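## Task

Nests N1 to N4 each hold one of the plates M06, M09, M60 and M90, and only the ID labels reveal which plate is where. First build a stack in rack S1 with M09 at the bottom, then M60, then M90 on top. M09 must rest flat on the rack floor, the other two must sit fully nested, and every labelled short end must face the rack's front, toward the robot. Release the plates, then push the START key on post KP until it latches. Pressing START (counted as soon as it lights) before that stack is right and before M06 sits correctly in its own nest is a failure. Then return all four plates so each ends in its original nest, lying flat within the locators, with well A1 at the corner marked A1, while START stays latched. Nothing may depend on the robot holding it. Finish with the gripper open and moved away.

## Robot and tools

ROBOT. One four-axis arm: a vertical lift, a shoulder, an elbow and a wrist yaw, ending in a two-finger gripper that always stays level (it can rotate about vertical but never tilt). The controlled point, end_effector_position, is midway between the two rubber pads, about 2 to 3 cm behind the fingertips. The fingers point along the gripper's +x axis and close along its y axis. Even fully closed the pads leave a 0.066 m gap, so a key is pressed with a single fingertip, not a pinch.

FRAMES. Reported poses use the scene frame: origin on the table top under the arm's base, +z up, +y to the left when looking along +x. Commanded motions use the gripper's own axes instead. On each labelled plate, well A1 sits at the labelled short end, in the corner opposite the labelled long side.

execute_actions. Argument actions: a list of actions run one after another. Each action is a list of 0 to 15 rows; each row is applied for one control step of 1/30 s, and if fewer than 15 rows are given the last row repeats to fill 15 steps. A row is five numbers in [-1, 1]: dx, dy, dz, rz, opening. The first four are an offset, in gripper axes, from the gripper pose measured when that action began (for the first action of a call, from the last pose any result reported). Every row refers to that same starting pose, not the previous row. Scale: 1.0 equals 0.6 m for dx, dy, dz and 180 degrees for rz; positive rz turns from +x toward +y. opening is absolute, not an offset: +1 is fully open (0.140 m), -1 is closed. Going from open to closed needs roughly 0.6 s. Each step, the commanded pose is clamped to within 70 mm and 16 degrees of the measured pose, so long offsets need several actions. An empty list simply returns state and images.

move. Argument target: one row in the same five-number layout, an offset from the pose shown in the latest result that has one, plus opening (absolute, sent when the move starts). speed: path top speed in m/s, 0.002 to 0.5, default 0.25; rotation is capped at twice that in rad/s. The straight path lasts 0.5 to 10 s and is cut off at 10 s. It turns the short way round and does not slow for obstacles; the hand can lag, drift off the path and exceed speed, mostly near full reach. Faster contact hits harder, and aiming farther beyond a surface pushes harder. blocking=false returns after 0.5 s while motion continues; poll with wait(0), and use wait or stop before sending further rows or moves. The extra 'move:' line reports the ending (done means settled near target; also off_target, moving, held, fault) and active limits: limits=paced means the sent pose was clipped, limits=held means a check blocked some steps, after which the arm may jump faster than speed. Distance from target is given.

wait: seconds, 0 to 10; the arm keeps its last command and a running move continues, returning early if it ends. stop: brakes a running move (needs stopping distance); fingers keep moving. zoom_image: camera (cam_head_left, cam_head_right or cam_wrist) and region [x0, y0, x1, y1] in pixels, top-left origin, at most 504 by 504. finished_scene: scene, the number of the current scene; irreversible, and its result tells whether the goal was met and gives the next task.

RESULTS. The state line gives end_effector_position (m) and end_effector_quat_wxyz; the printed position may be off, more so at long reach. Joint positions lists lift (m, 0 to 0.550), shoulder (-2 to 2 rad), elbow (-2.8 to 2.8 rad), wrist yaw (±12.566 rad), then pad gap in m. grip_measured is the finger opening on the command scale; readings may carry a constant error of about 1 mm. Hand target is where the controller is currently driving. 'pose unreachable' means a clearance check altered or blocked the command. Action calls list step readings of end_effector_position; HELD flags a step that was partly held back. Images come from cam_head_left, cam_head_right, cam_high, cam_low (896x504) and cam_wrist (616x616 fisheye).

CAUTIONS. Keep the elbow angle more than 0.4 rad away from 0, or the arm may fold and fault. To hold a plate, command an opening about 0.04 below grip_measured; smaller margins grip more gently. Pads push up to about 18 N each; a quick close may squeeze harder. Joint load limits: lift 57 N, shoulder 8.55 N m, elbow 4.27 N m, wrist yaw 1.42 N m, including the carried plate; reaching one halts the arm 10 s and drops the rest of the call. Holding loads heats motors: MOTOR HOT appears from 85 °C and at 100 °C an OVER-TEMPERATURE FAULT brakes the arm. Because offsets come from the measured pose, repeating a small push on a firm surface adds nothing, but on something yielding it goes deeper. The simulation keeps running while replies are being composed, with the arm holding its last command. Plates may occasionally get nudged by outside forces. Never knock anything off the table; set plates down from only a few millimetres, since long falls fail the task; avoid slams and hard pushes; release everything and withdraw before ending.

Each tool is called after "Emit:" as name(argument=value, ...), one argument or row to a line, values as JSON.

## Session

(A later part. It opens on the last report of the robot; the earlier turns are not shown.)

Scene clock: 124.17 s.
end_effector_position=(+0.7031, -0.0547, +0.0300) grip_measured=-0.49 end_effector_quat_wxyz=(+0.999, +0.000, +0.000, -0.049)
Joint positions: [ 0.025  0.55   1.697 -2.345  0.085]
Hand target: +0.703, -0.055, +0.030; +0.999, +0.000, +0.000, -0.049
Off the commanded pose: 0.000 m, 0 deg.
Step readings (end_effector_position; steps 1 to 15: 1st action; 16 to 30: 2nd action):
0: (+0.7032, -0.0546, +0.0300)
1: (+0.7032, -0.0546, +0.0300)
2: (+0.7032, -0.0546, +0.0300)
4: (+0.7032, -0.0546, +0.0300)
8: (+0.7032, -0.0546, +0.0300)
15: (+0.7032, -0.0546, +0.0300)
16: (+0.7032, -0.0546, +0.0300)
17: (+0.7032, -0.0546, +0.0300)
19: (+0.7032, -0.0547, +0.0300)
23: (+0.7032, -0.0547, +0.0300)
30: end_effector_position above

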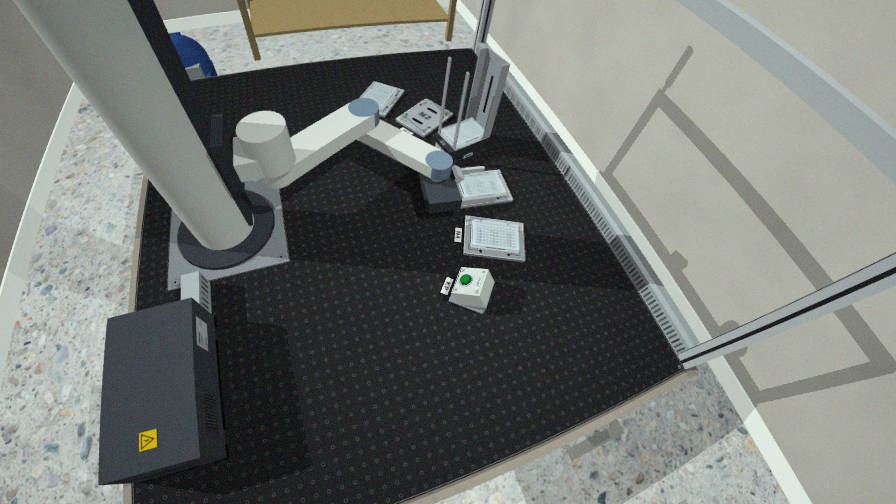

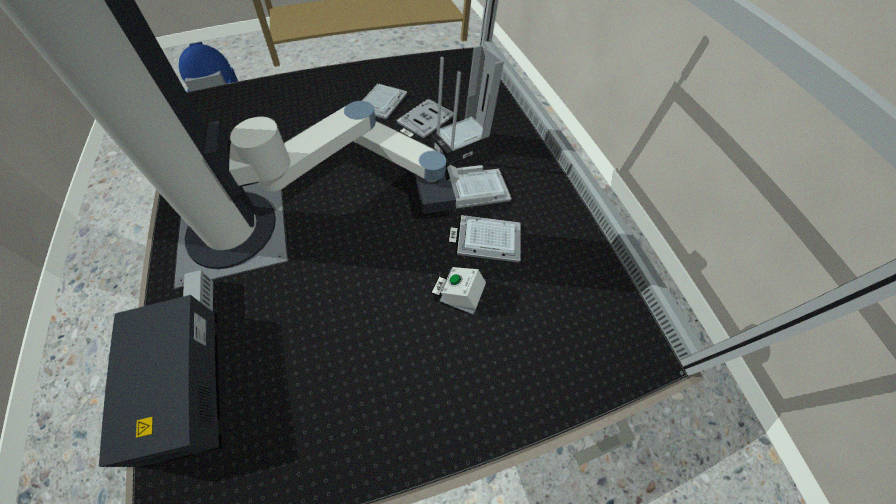

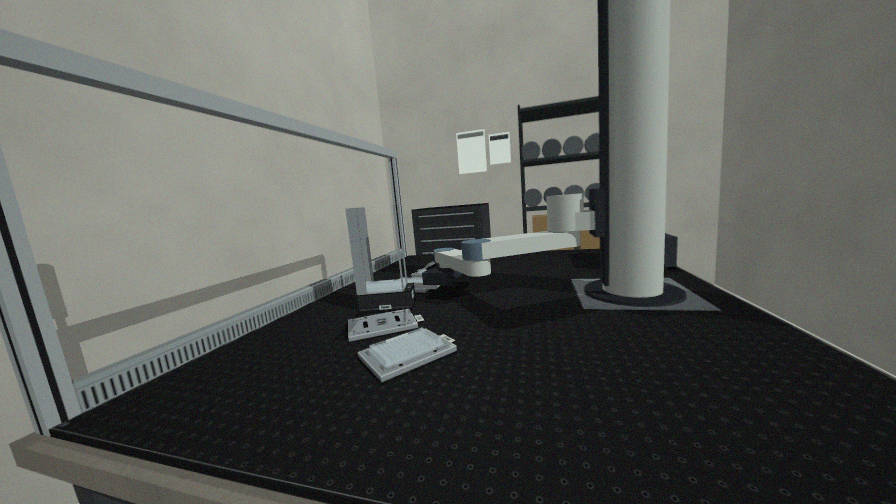

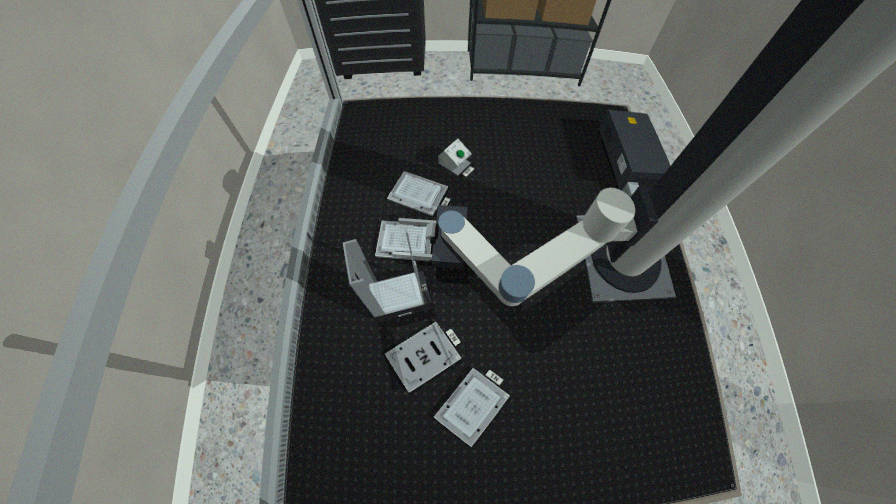

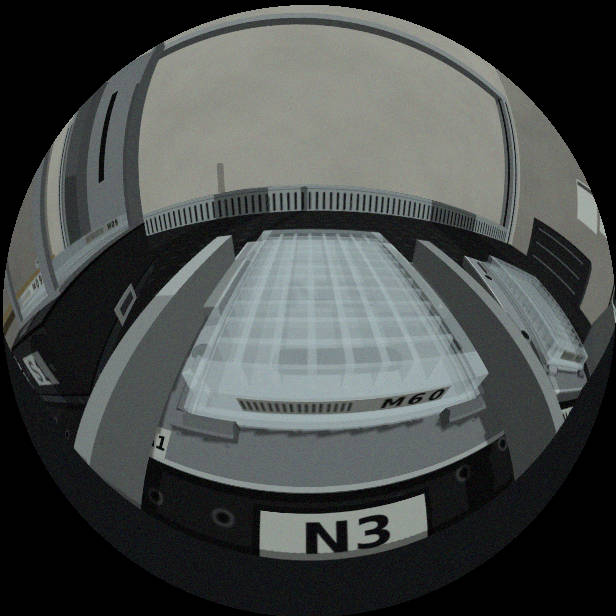

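Emit:
move(
  target=[-0.0007,0,-0.003,0,-0.54],
  speed=0.008,
)

Emit:
zoom_image(
  camera="cam_wrist",
  region=[150,180,530,520],
)

Scene clock: 137.17 s.
end_effector_position=(+0.7151, +0.1310, +0.0865) grip_measured=-0.49 end_effector_quat_wxyz=(+0.992, +0.000, +0.000, +0.130)
Joint positions: [ 0.082  0.819  1.849 -2.407  0.085]
Hand target: +0.715, +0.131, +0.086; +0.992, +0.000, +0.000, +0.130
Off the commanded pose: 0.000 m, 0 deg.
move: done

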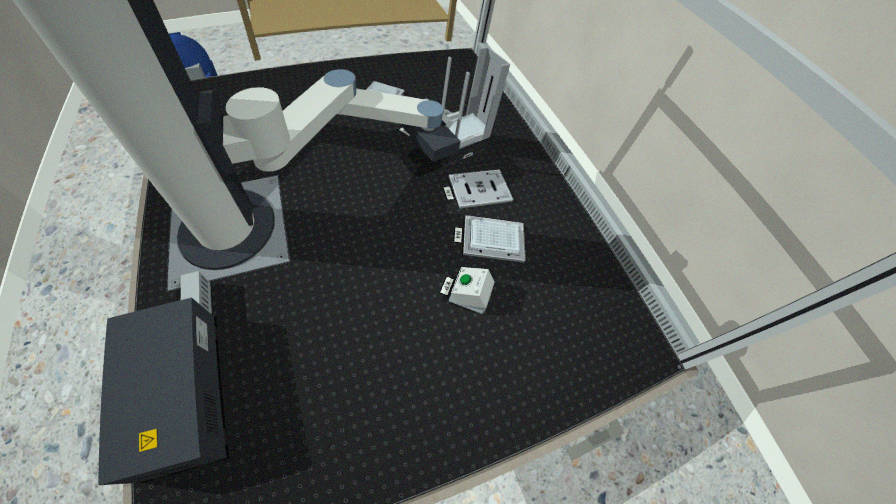

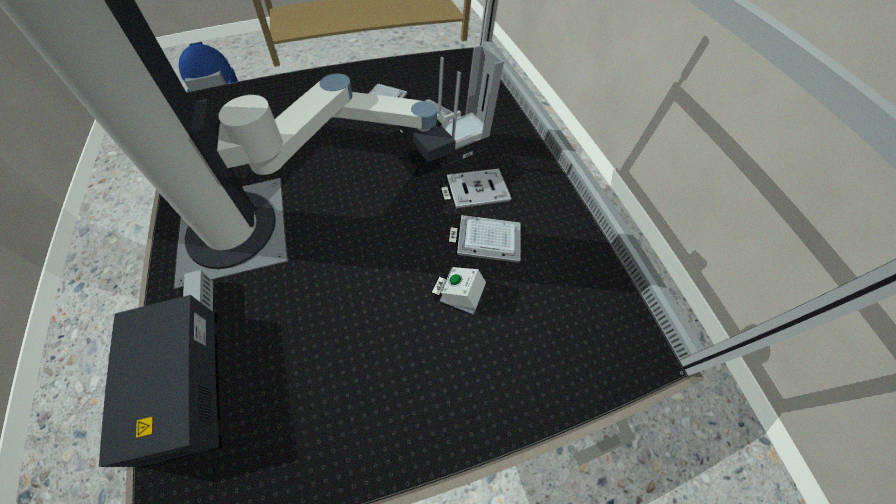

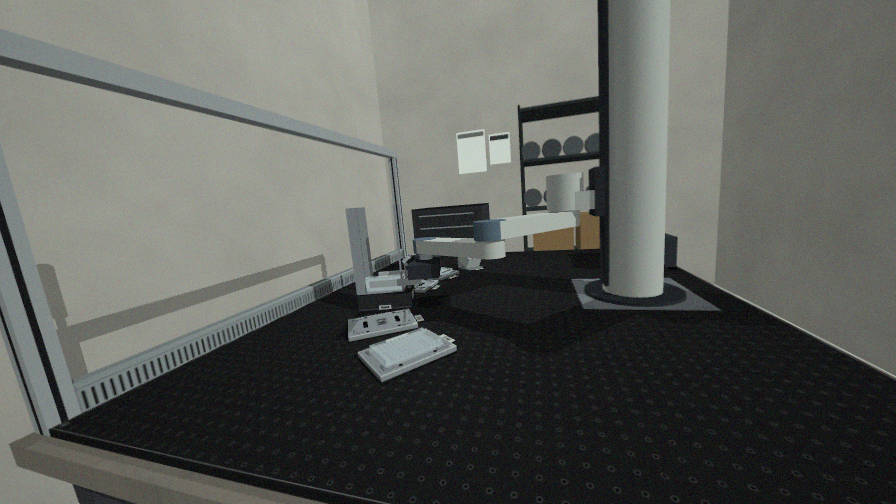

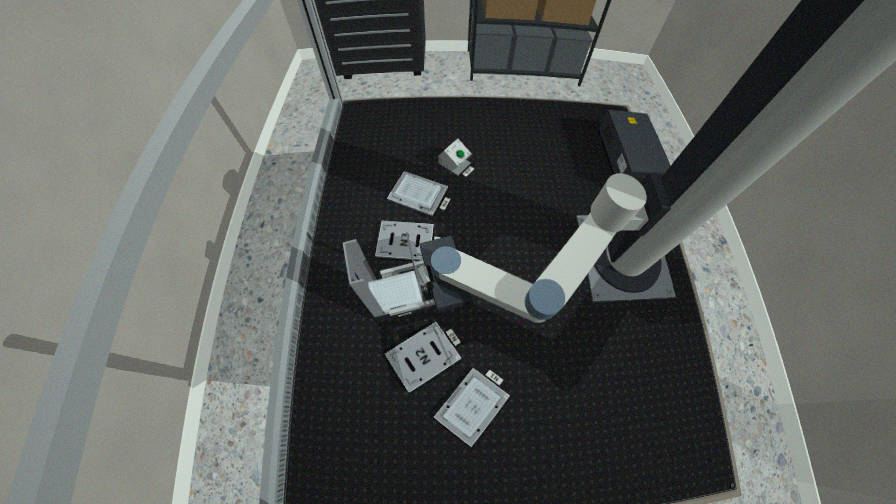

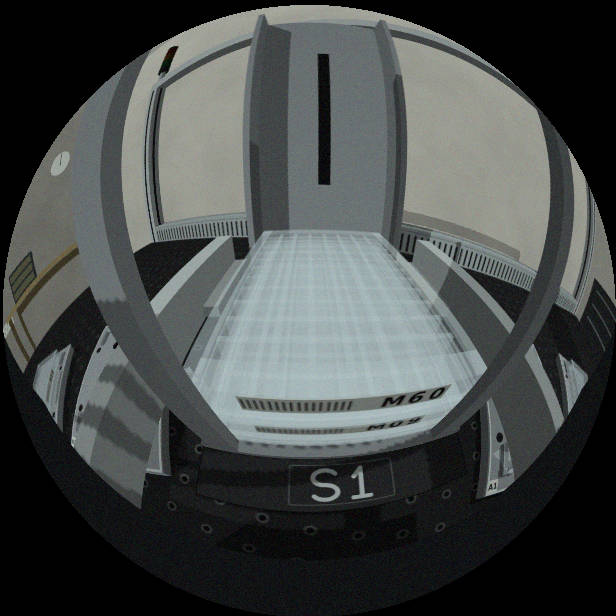

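Region (150, 180, 530, 520) of cam_wrist's 616x616 image, scaled by 1.326, with more detail than that image has; it fills the top 451 rows of this view, and the rest is white.

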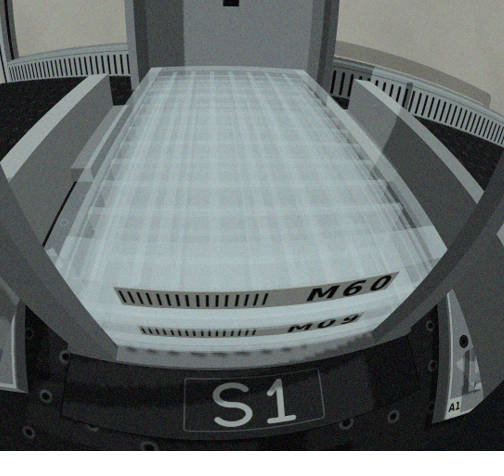

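Emit:
move(
  target=[0,0,-0.002,0,-0.54],
  speed=0.005,
)

Emit:
zoom_image(
  camera="cam_wrist",
  region=[150,180,530,520],
)

Scene clock: 138.13 s.
end_effector_position=(+0.7152, +0.1310, +0.0854) grip_measured=-0.49 end_effector_quat_wxyz=(+0.992, +0.000, +0.000, +0.130)
Joint positions: [ 0.08   0.819  1.849 -2.408  0.085]
Hand target: +0.715, +0.131, +0.085; +0.992, +0.000, +0.000, +0.130
Off the commanded pose: 0.000 m, 0 deg.
move: done

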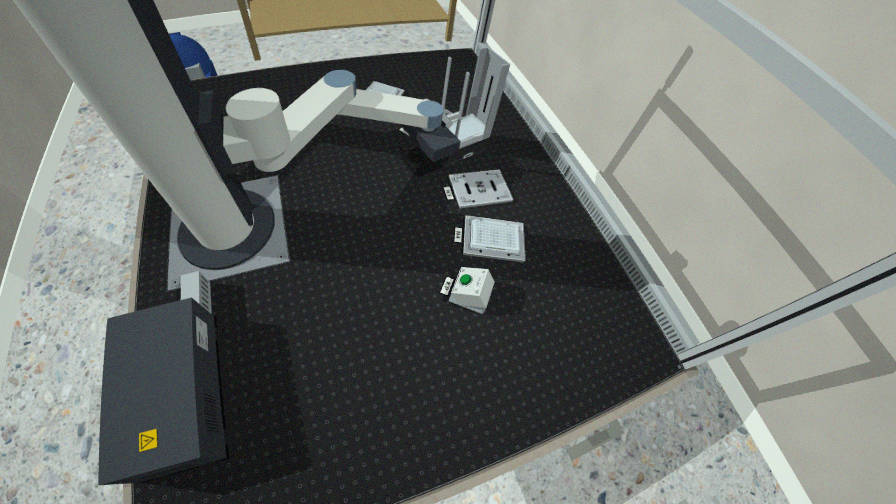

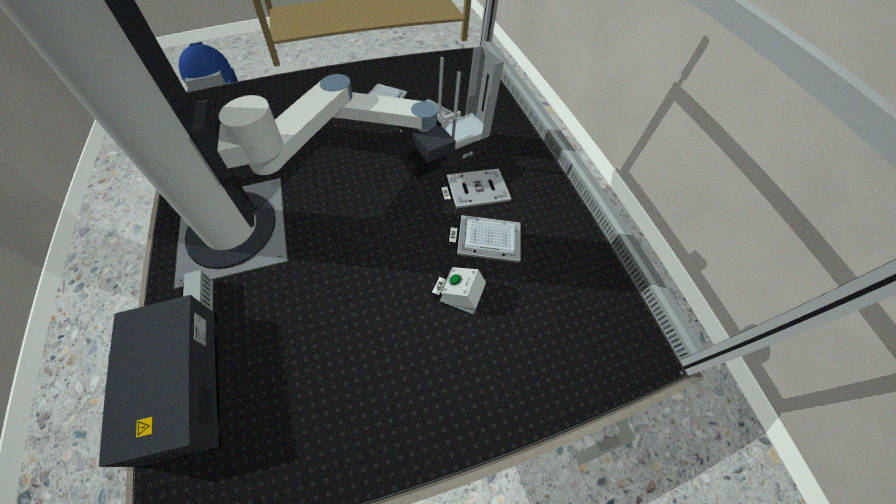

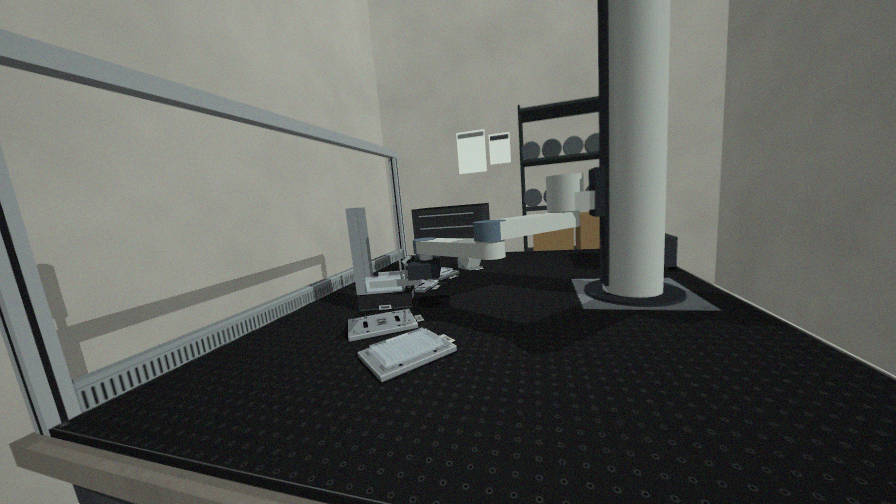

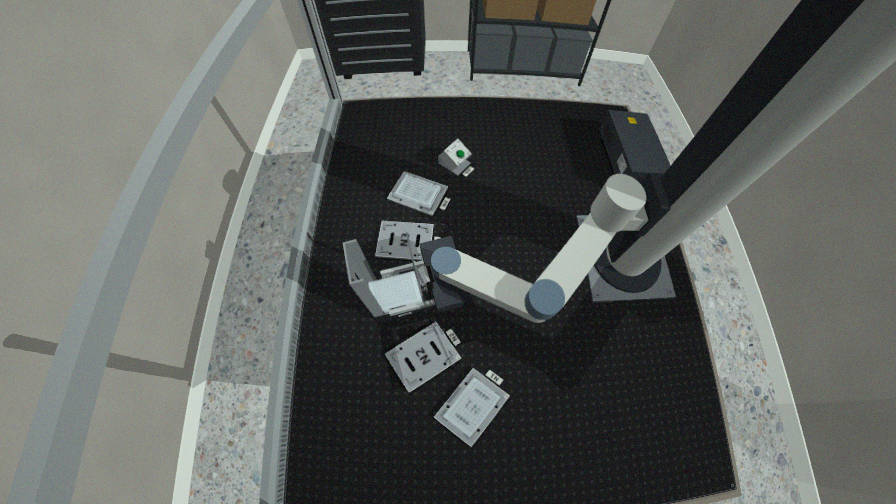

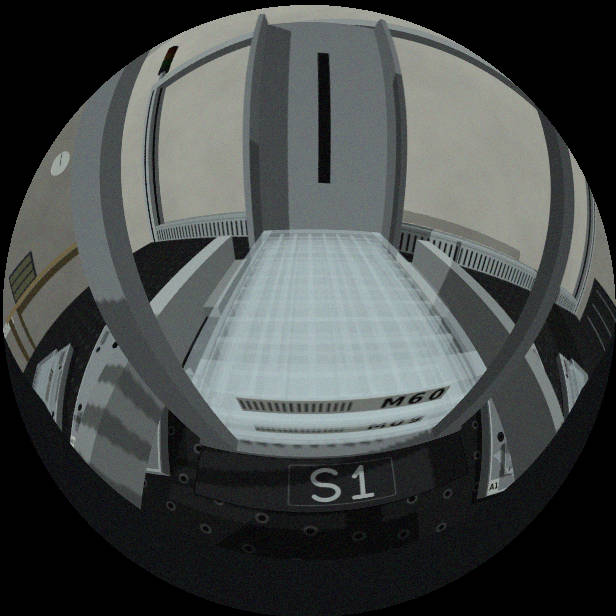

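Region (150, 180, 530, 520) of cam_wrist's 616x616 image, scaled by 1.326, with more detail than that image has; it fills the top 451 rows of this view, and the rest is white.

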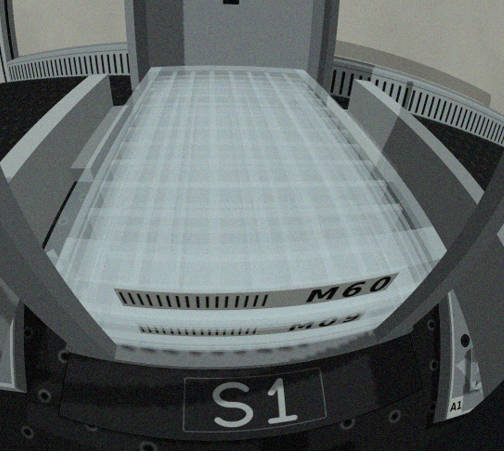

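Emit:
move(
  target=[-0.0003,0,-0.002,0,-0.54],
  speed=0.005,
)

Emit:
zoom_image(
  camera="cam_wrist",
  region=[150,180,530,520],
)

Scene clock: 139.13 s.
end_effector_position=(+0.7152, +0.1310, +0.0842) grip_measured=-0.49 end_effector_quat_wxyz=(+0.992, +0.000, +0.000, +0.130)
Joint positions: [ 0.079  0.819  1.849 -2.408  0.085]
Hand target: +0.715, +0.131, +0.084; +0.992, +0.000, +0.000, +0.130
Off the commanded pose: 0.000 m, 0 deg.
move: done

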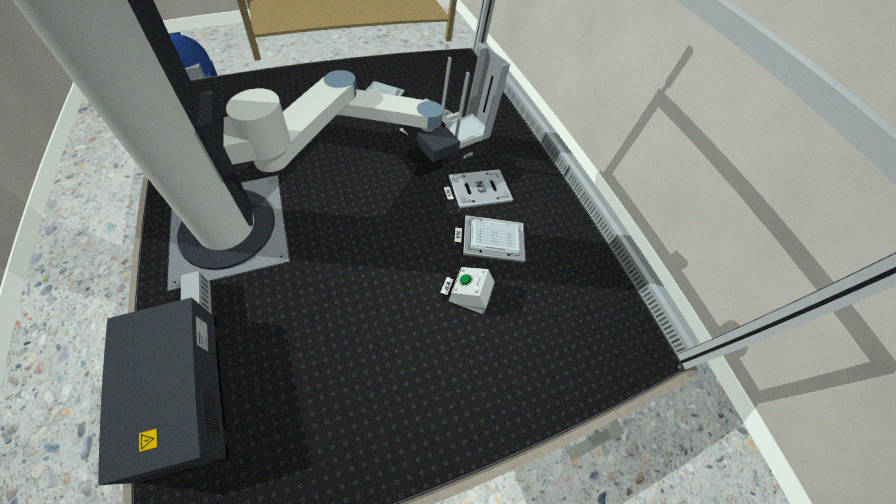

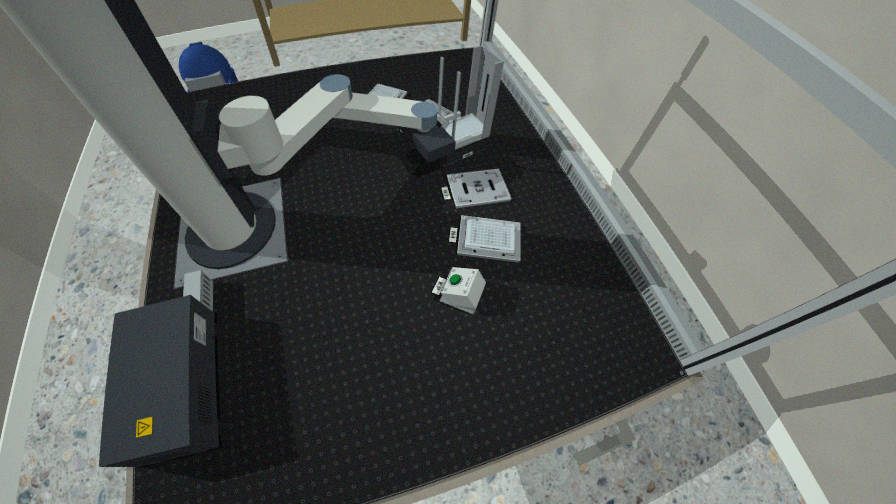

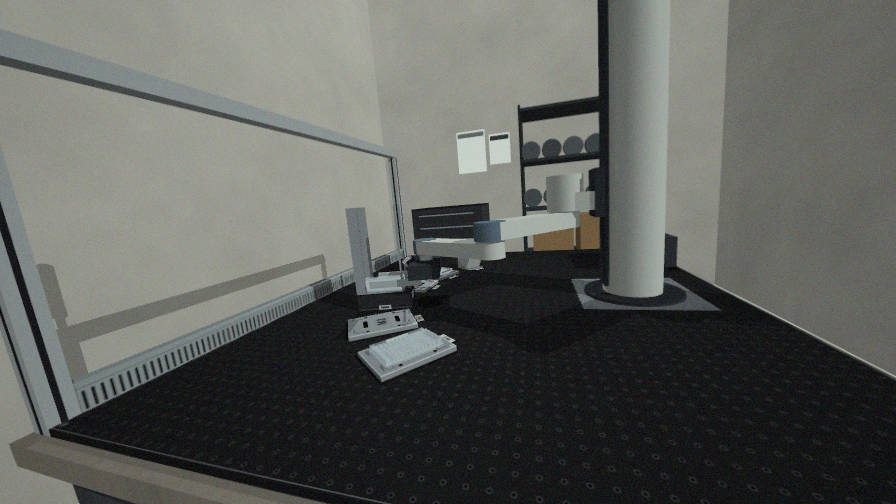

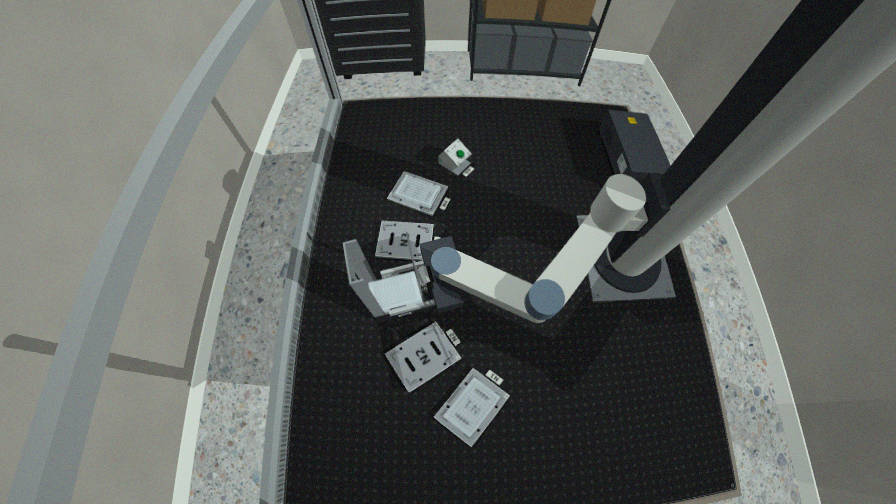

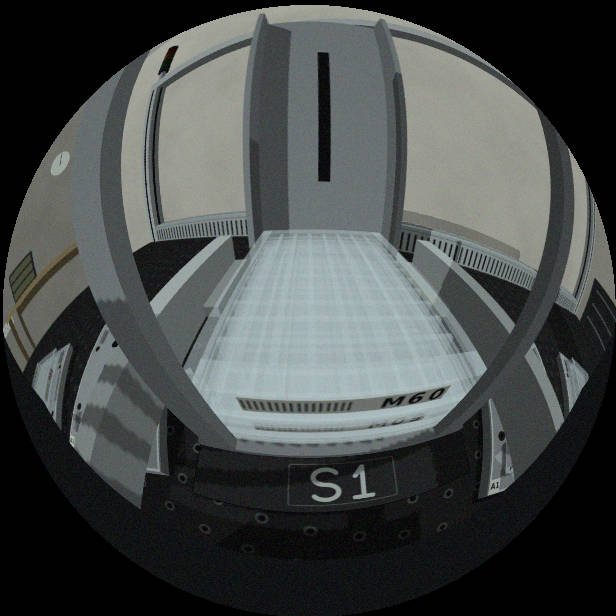

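Region (150, 180, 530, 520) of cam_wrist's 616x616 image, scaled by 1.326, with more detail than that image has; it fills the top 451 rows of this view, and the rest is white.

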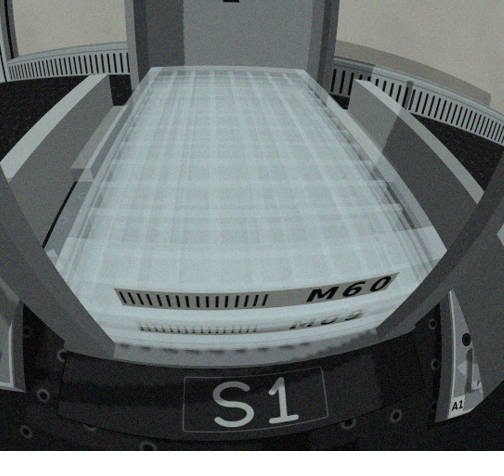

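Emit:
move(
  target=[-0.0003,0,-0.002,0,-0.54],
  speed=0.005,
)

Emit:
zoom_image(
  camera="cam_wrist",
  region=[150,180,530,520],
)

Scene clock: 144.03 s.
end_effector_position=(+0.7151, +0.1310, +0.0835) grip_measured=-0.49 end_effector_quat_wxyz=(+0.992, +0.000, +0.000, +0.130)
Joint positions: [ 0.079  0.819  1.849 -2.408  0.085]
Hand target: +0.715, +0.131, +0.083; +0.992, +0.000, +0.000, +0.130
Off the commanded pose: 0.000 m, 0 deg.
move: done

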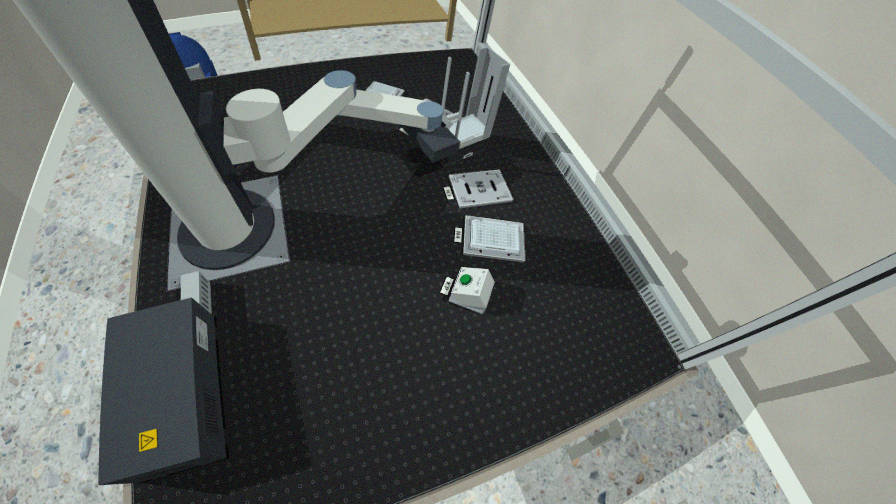

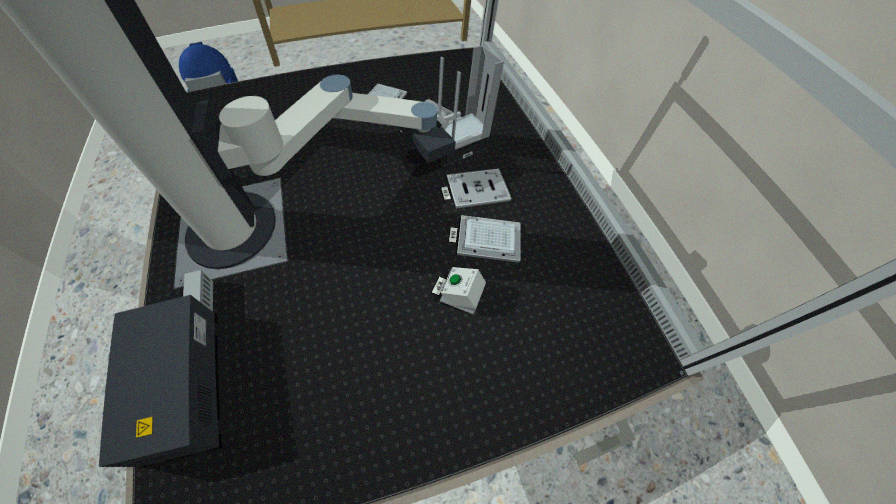

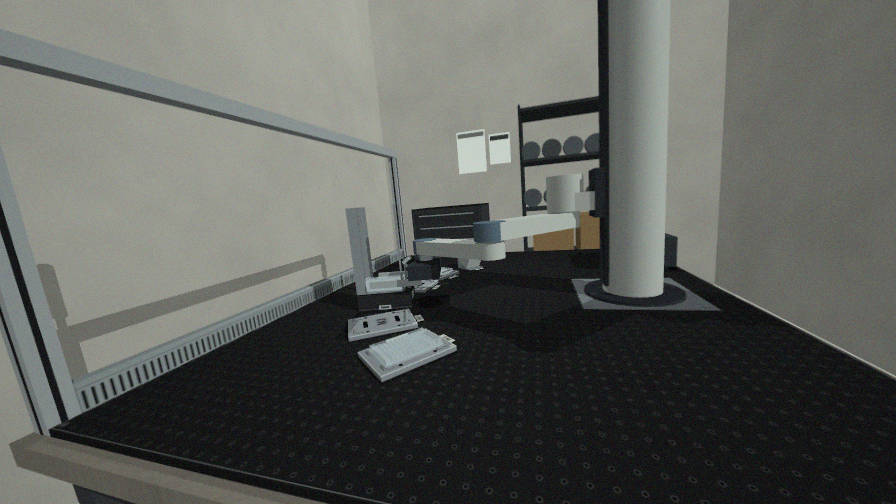

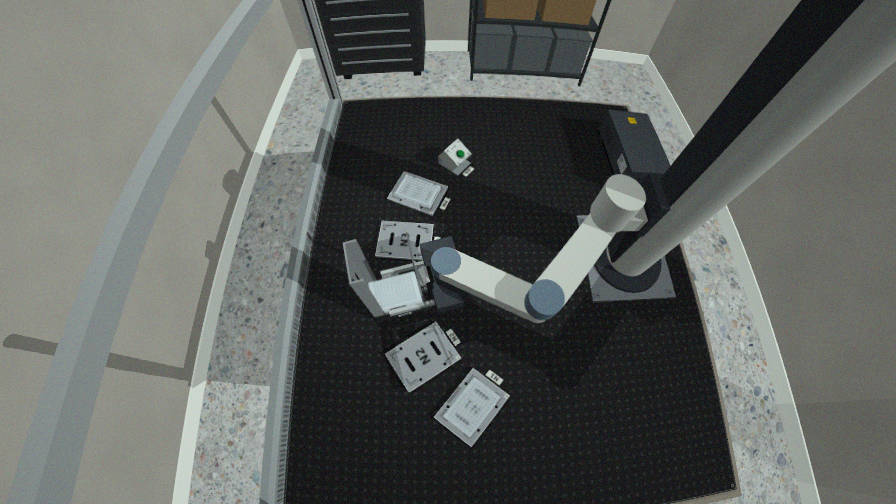

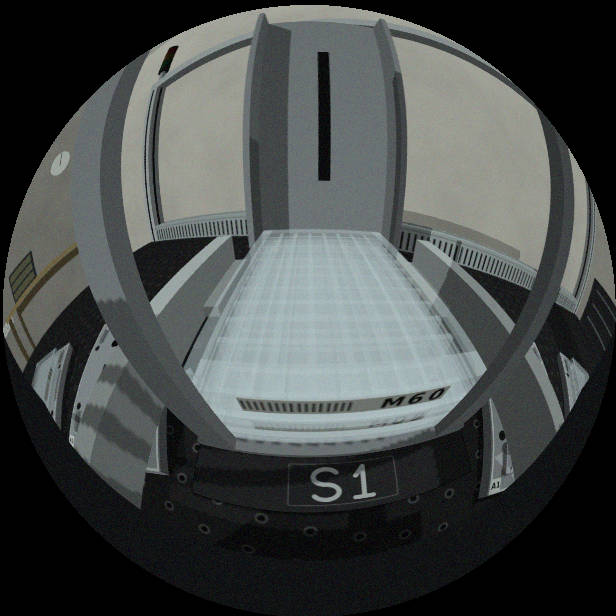

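Region (150, 180, 530, 520) of cam_wrist's 616x616 image, scaled by 1.326, with more detail than that image has; it fills the top 451 rows of this view, and the rest is white.

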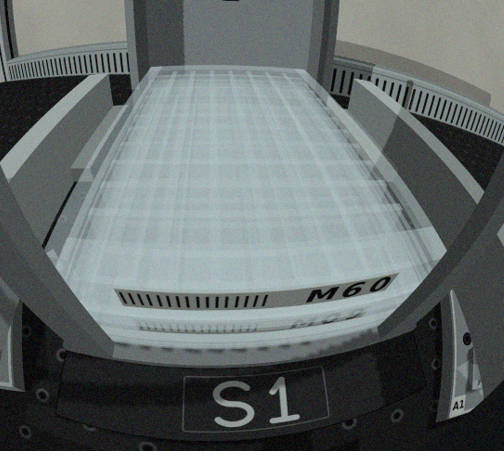

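Emit:
execute_actions(
  actions=[
    [[0,0,0,0,-0.52],[0,0,0,0,-0.5],[0,0,0,0,-0.48],[0,0,0,0,-0.46],[0,0,0,0,-0.44],[0,0,0,0,-0.41],[0,0,0,0,-0.38],[0,0,0,0,-0.33],[0,0,0,0,-0.27],[0,0,0,0,-0.2],[0,0,0,0,-0.13],[0,0,0,0,-0.06],[0,0,0,0,0.0],[0,0,0,0,0.05],[0,0,0,0,0.1]],
  ],
)

Emit:
zoom_image(
  camera="cam_wrist",
  region=[150,180,530,520],
)

Scene clock: 145.03 s.
end_effector_position=(+0.7152, +0.1310, +0.0836) grip_measured=+0.06 end_effector_quat_wxyz=(+0.992, +0.000, +0.000, +0.130)
Joint positions: [ 0.079  0.819  1.849 -2.408  0.105]
Hand target: +0.715, +0.131, +0.084; +0.992, +0.000, +0.000, +0.130
Off the commanded pose: 0.000 m, 0 deg.
Step readings (end_effector_position):
0: (+0.7151, +0.1310, +0.0835)
1: (+0.7151, +0.1310, +0.0835)
2: (+0.7152, +0.1311, +0.0837)
4: (+0.7152, +0.1310, +0.0837)
8: (+0.7152, +0.1310, +0.0836)
15: end_effector_position above

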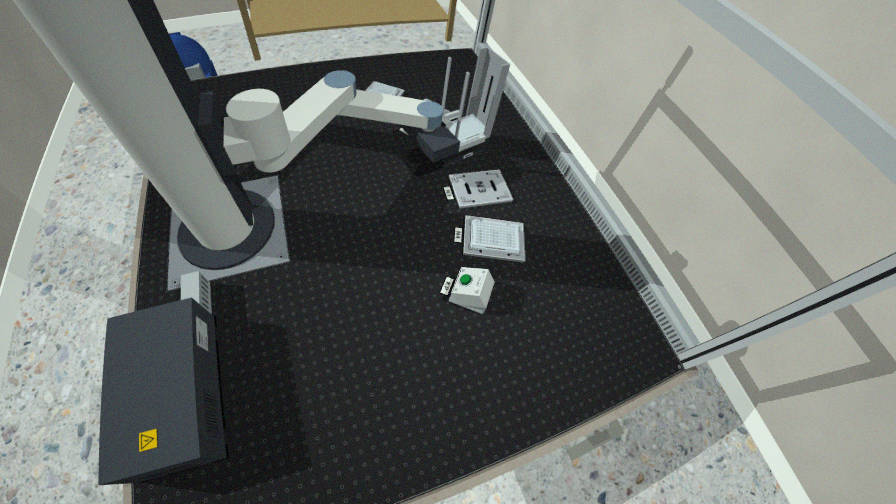

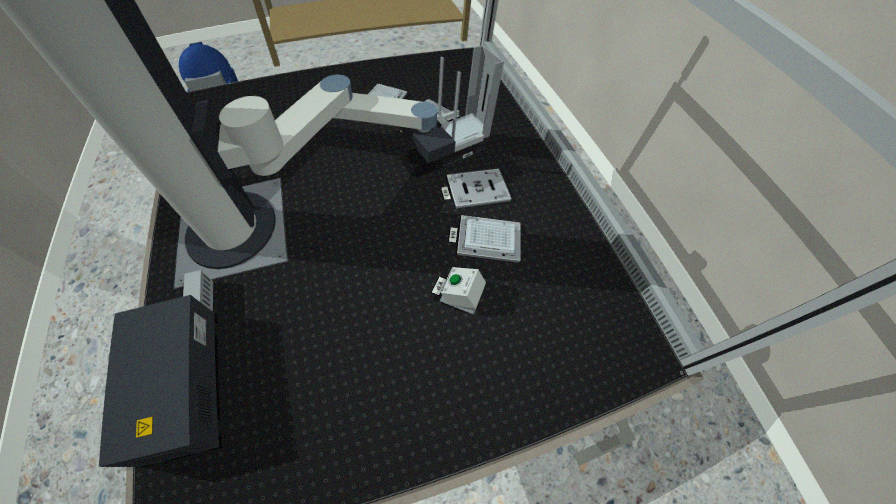

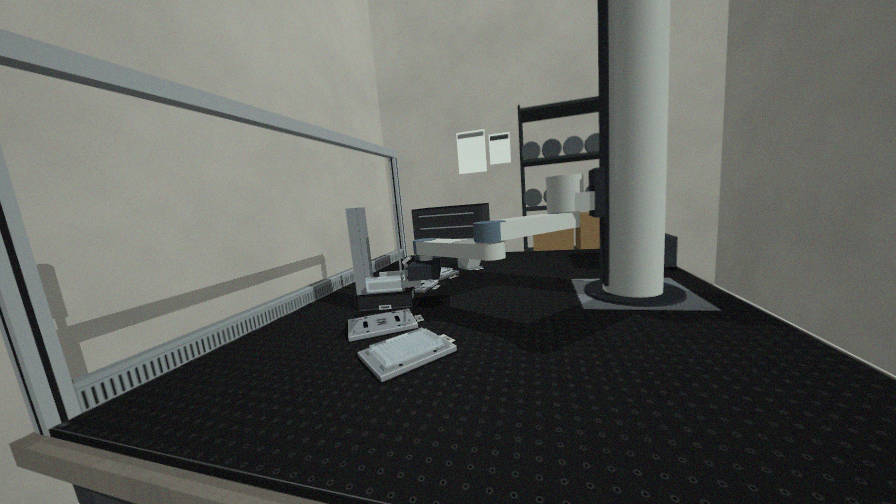

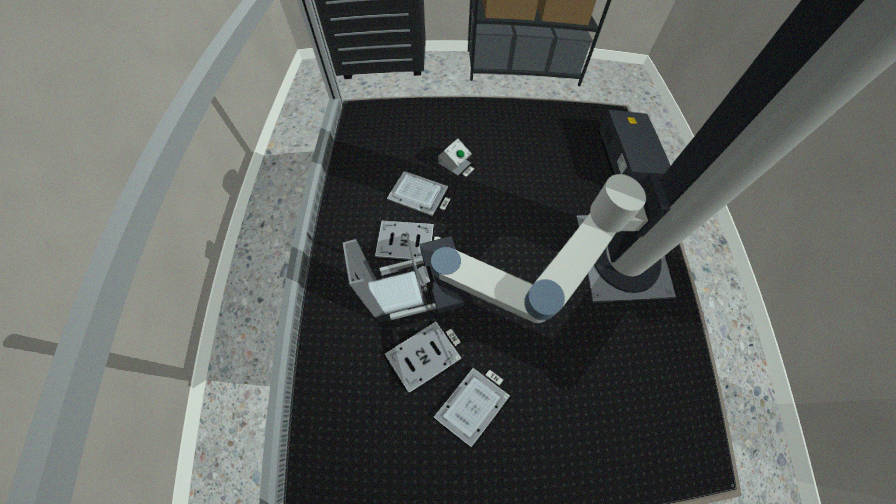

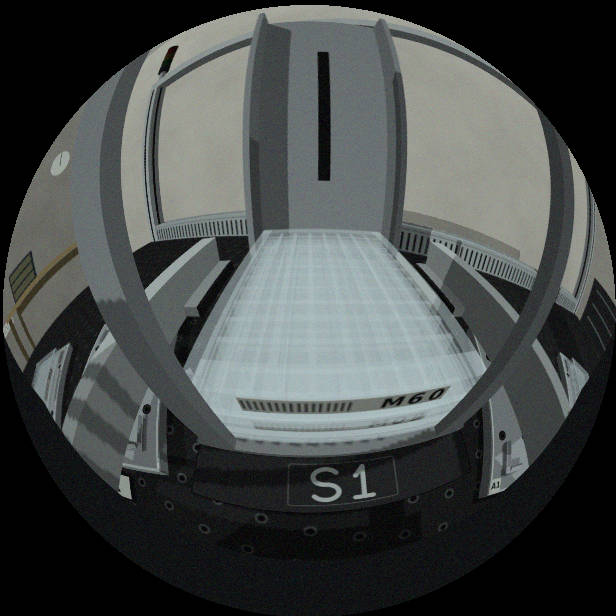

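Region (150, 180, 530, 520) of cam_wrist's 616x616 image, scaled by 1.326, with more detail than that image has; it fills the top 451 rows of this view, and the rest is white.

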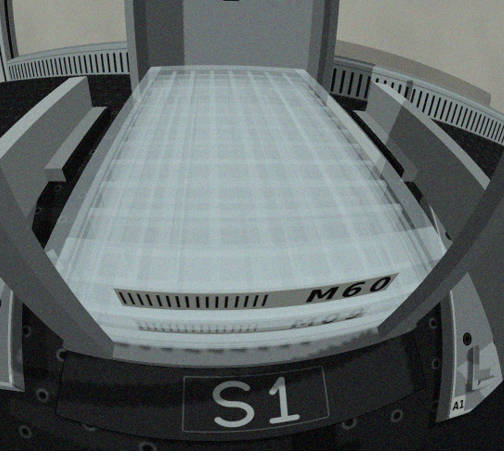

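Emit:
move(
  target=[-0.25,0,0.005,0,0.1],
  speed=0.2,
)

Scene clock: 147.33 s.
end_effector_position=(+0.5702, +0.0923, +0.0865) grip_measured=+0.10 end_effector_quat_wxyz=(+0.992, +0.000, +0.000, +0.129)
Joint positions: [ 0.082  1.122  1.064 -1.926  0.107]
Hand target: +0.570, +0.092, +0.087; +0.992, +0.000, +0.000, +0.130
Off the commanded pose: 0.000 m, 0 deg.
move: done

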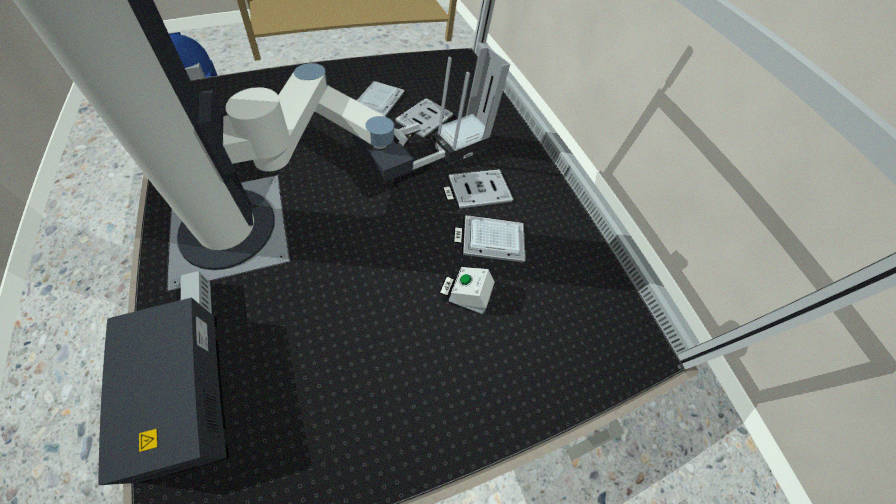

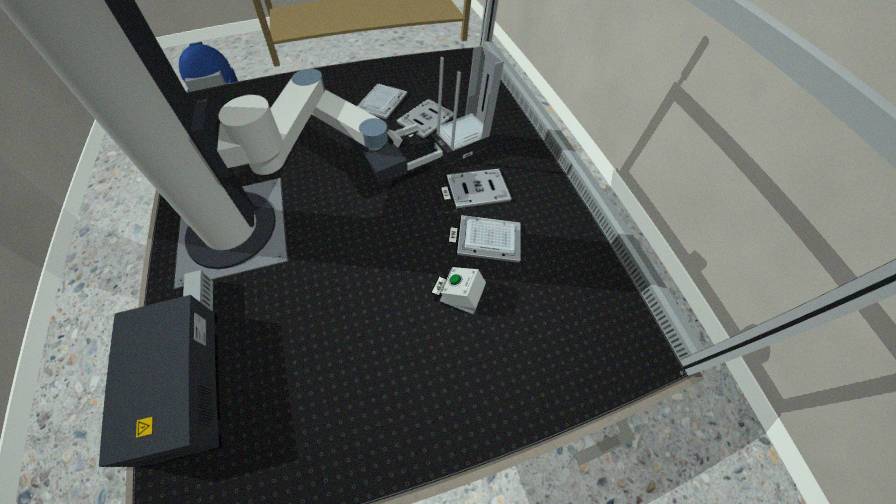

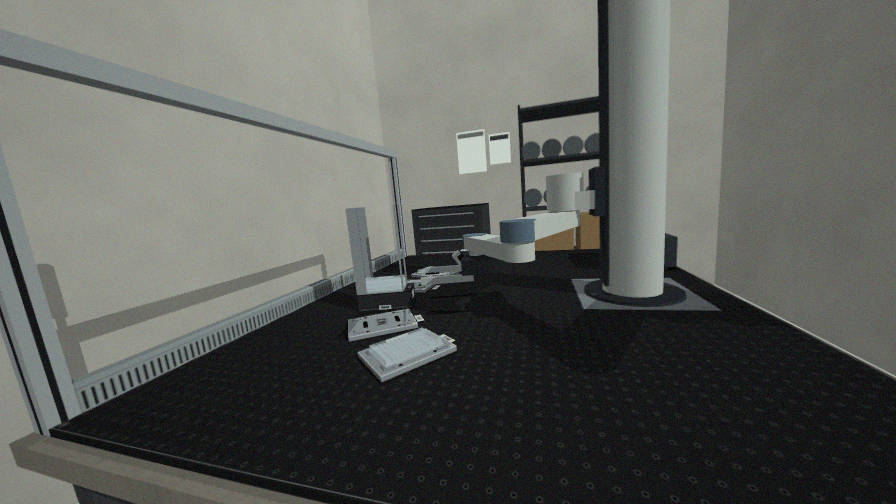

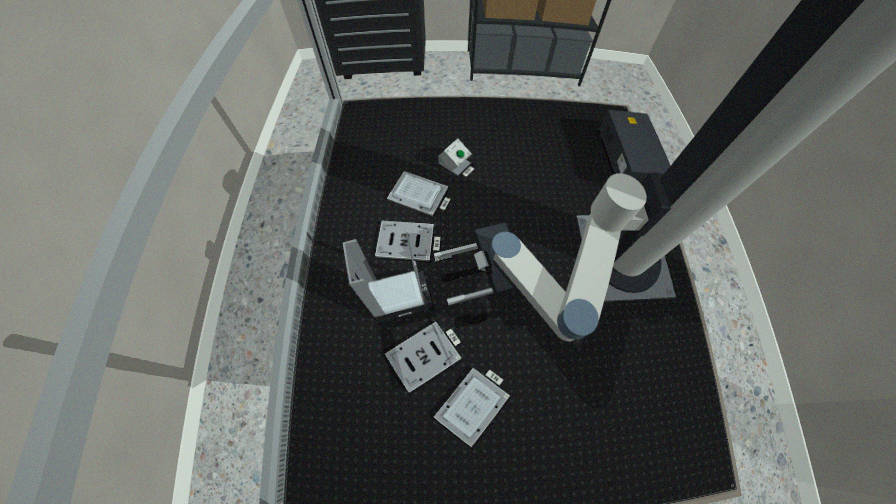

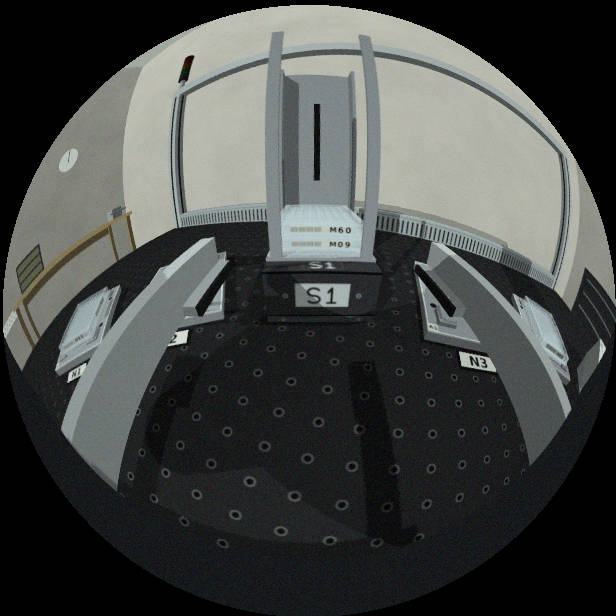

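Emit:
zoom_image(
  camera="cam_wrist",
  region=[250,180,400,320],
)

Region (250, 180, 400, 320) of cam_wrist's 616x616 image, scaled by 3.360, with more detail than that image has; it fills the top 470 rows of this view, and the rest is white.

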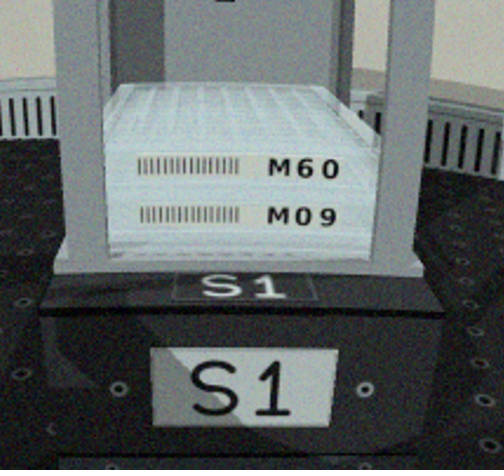

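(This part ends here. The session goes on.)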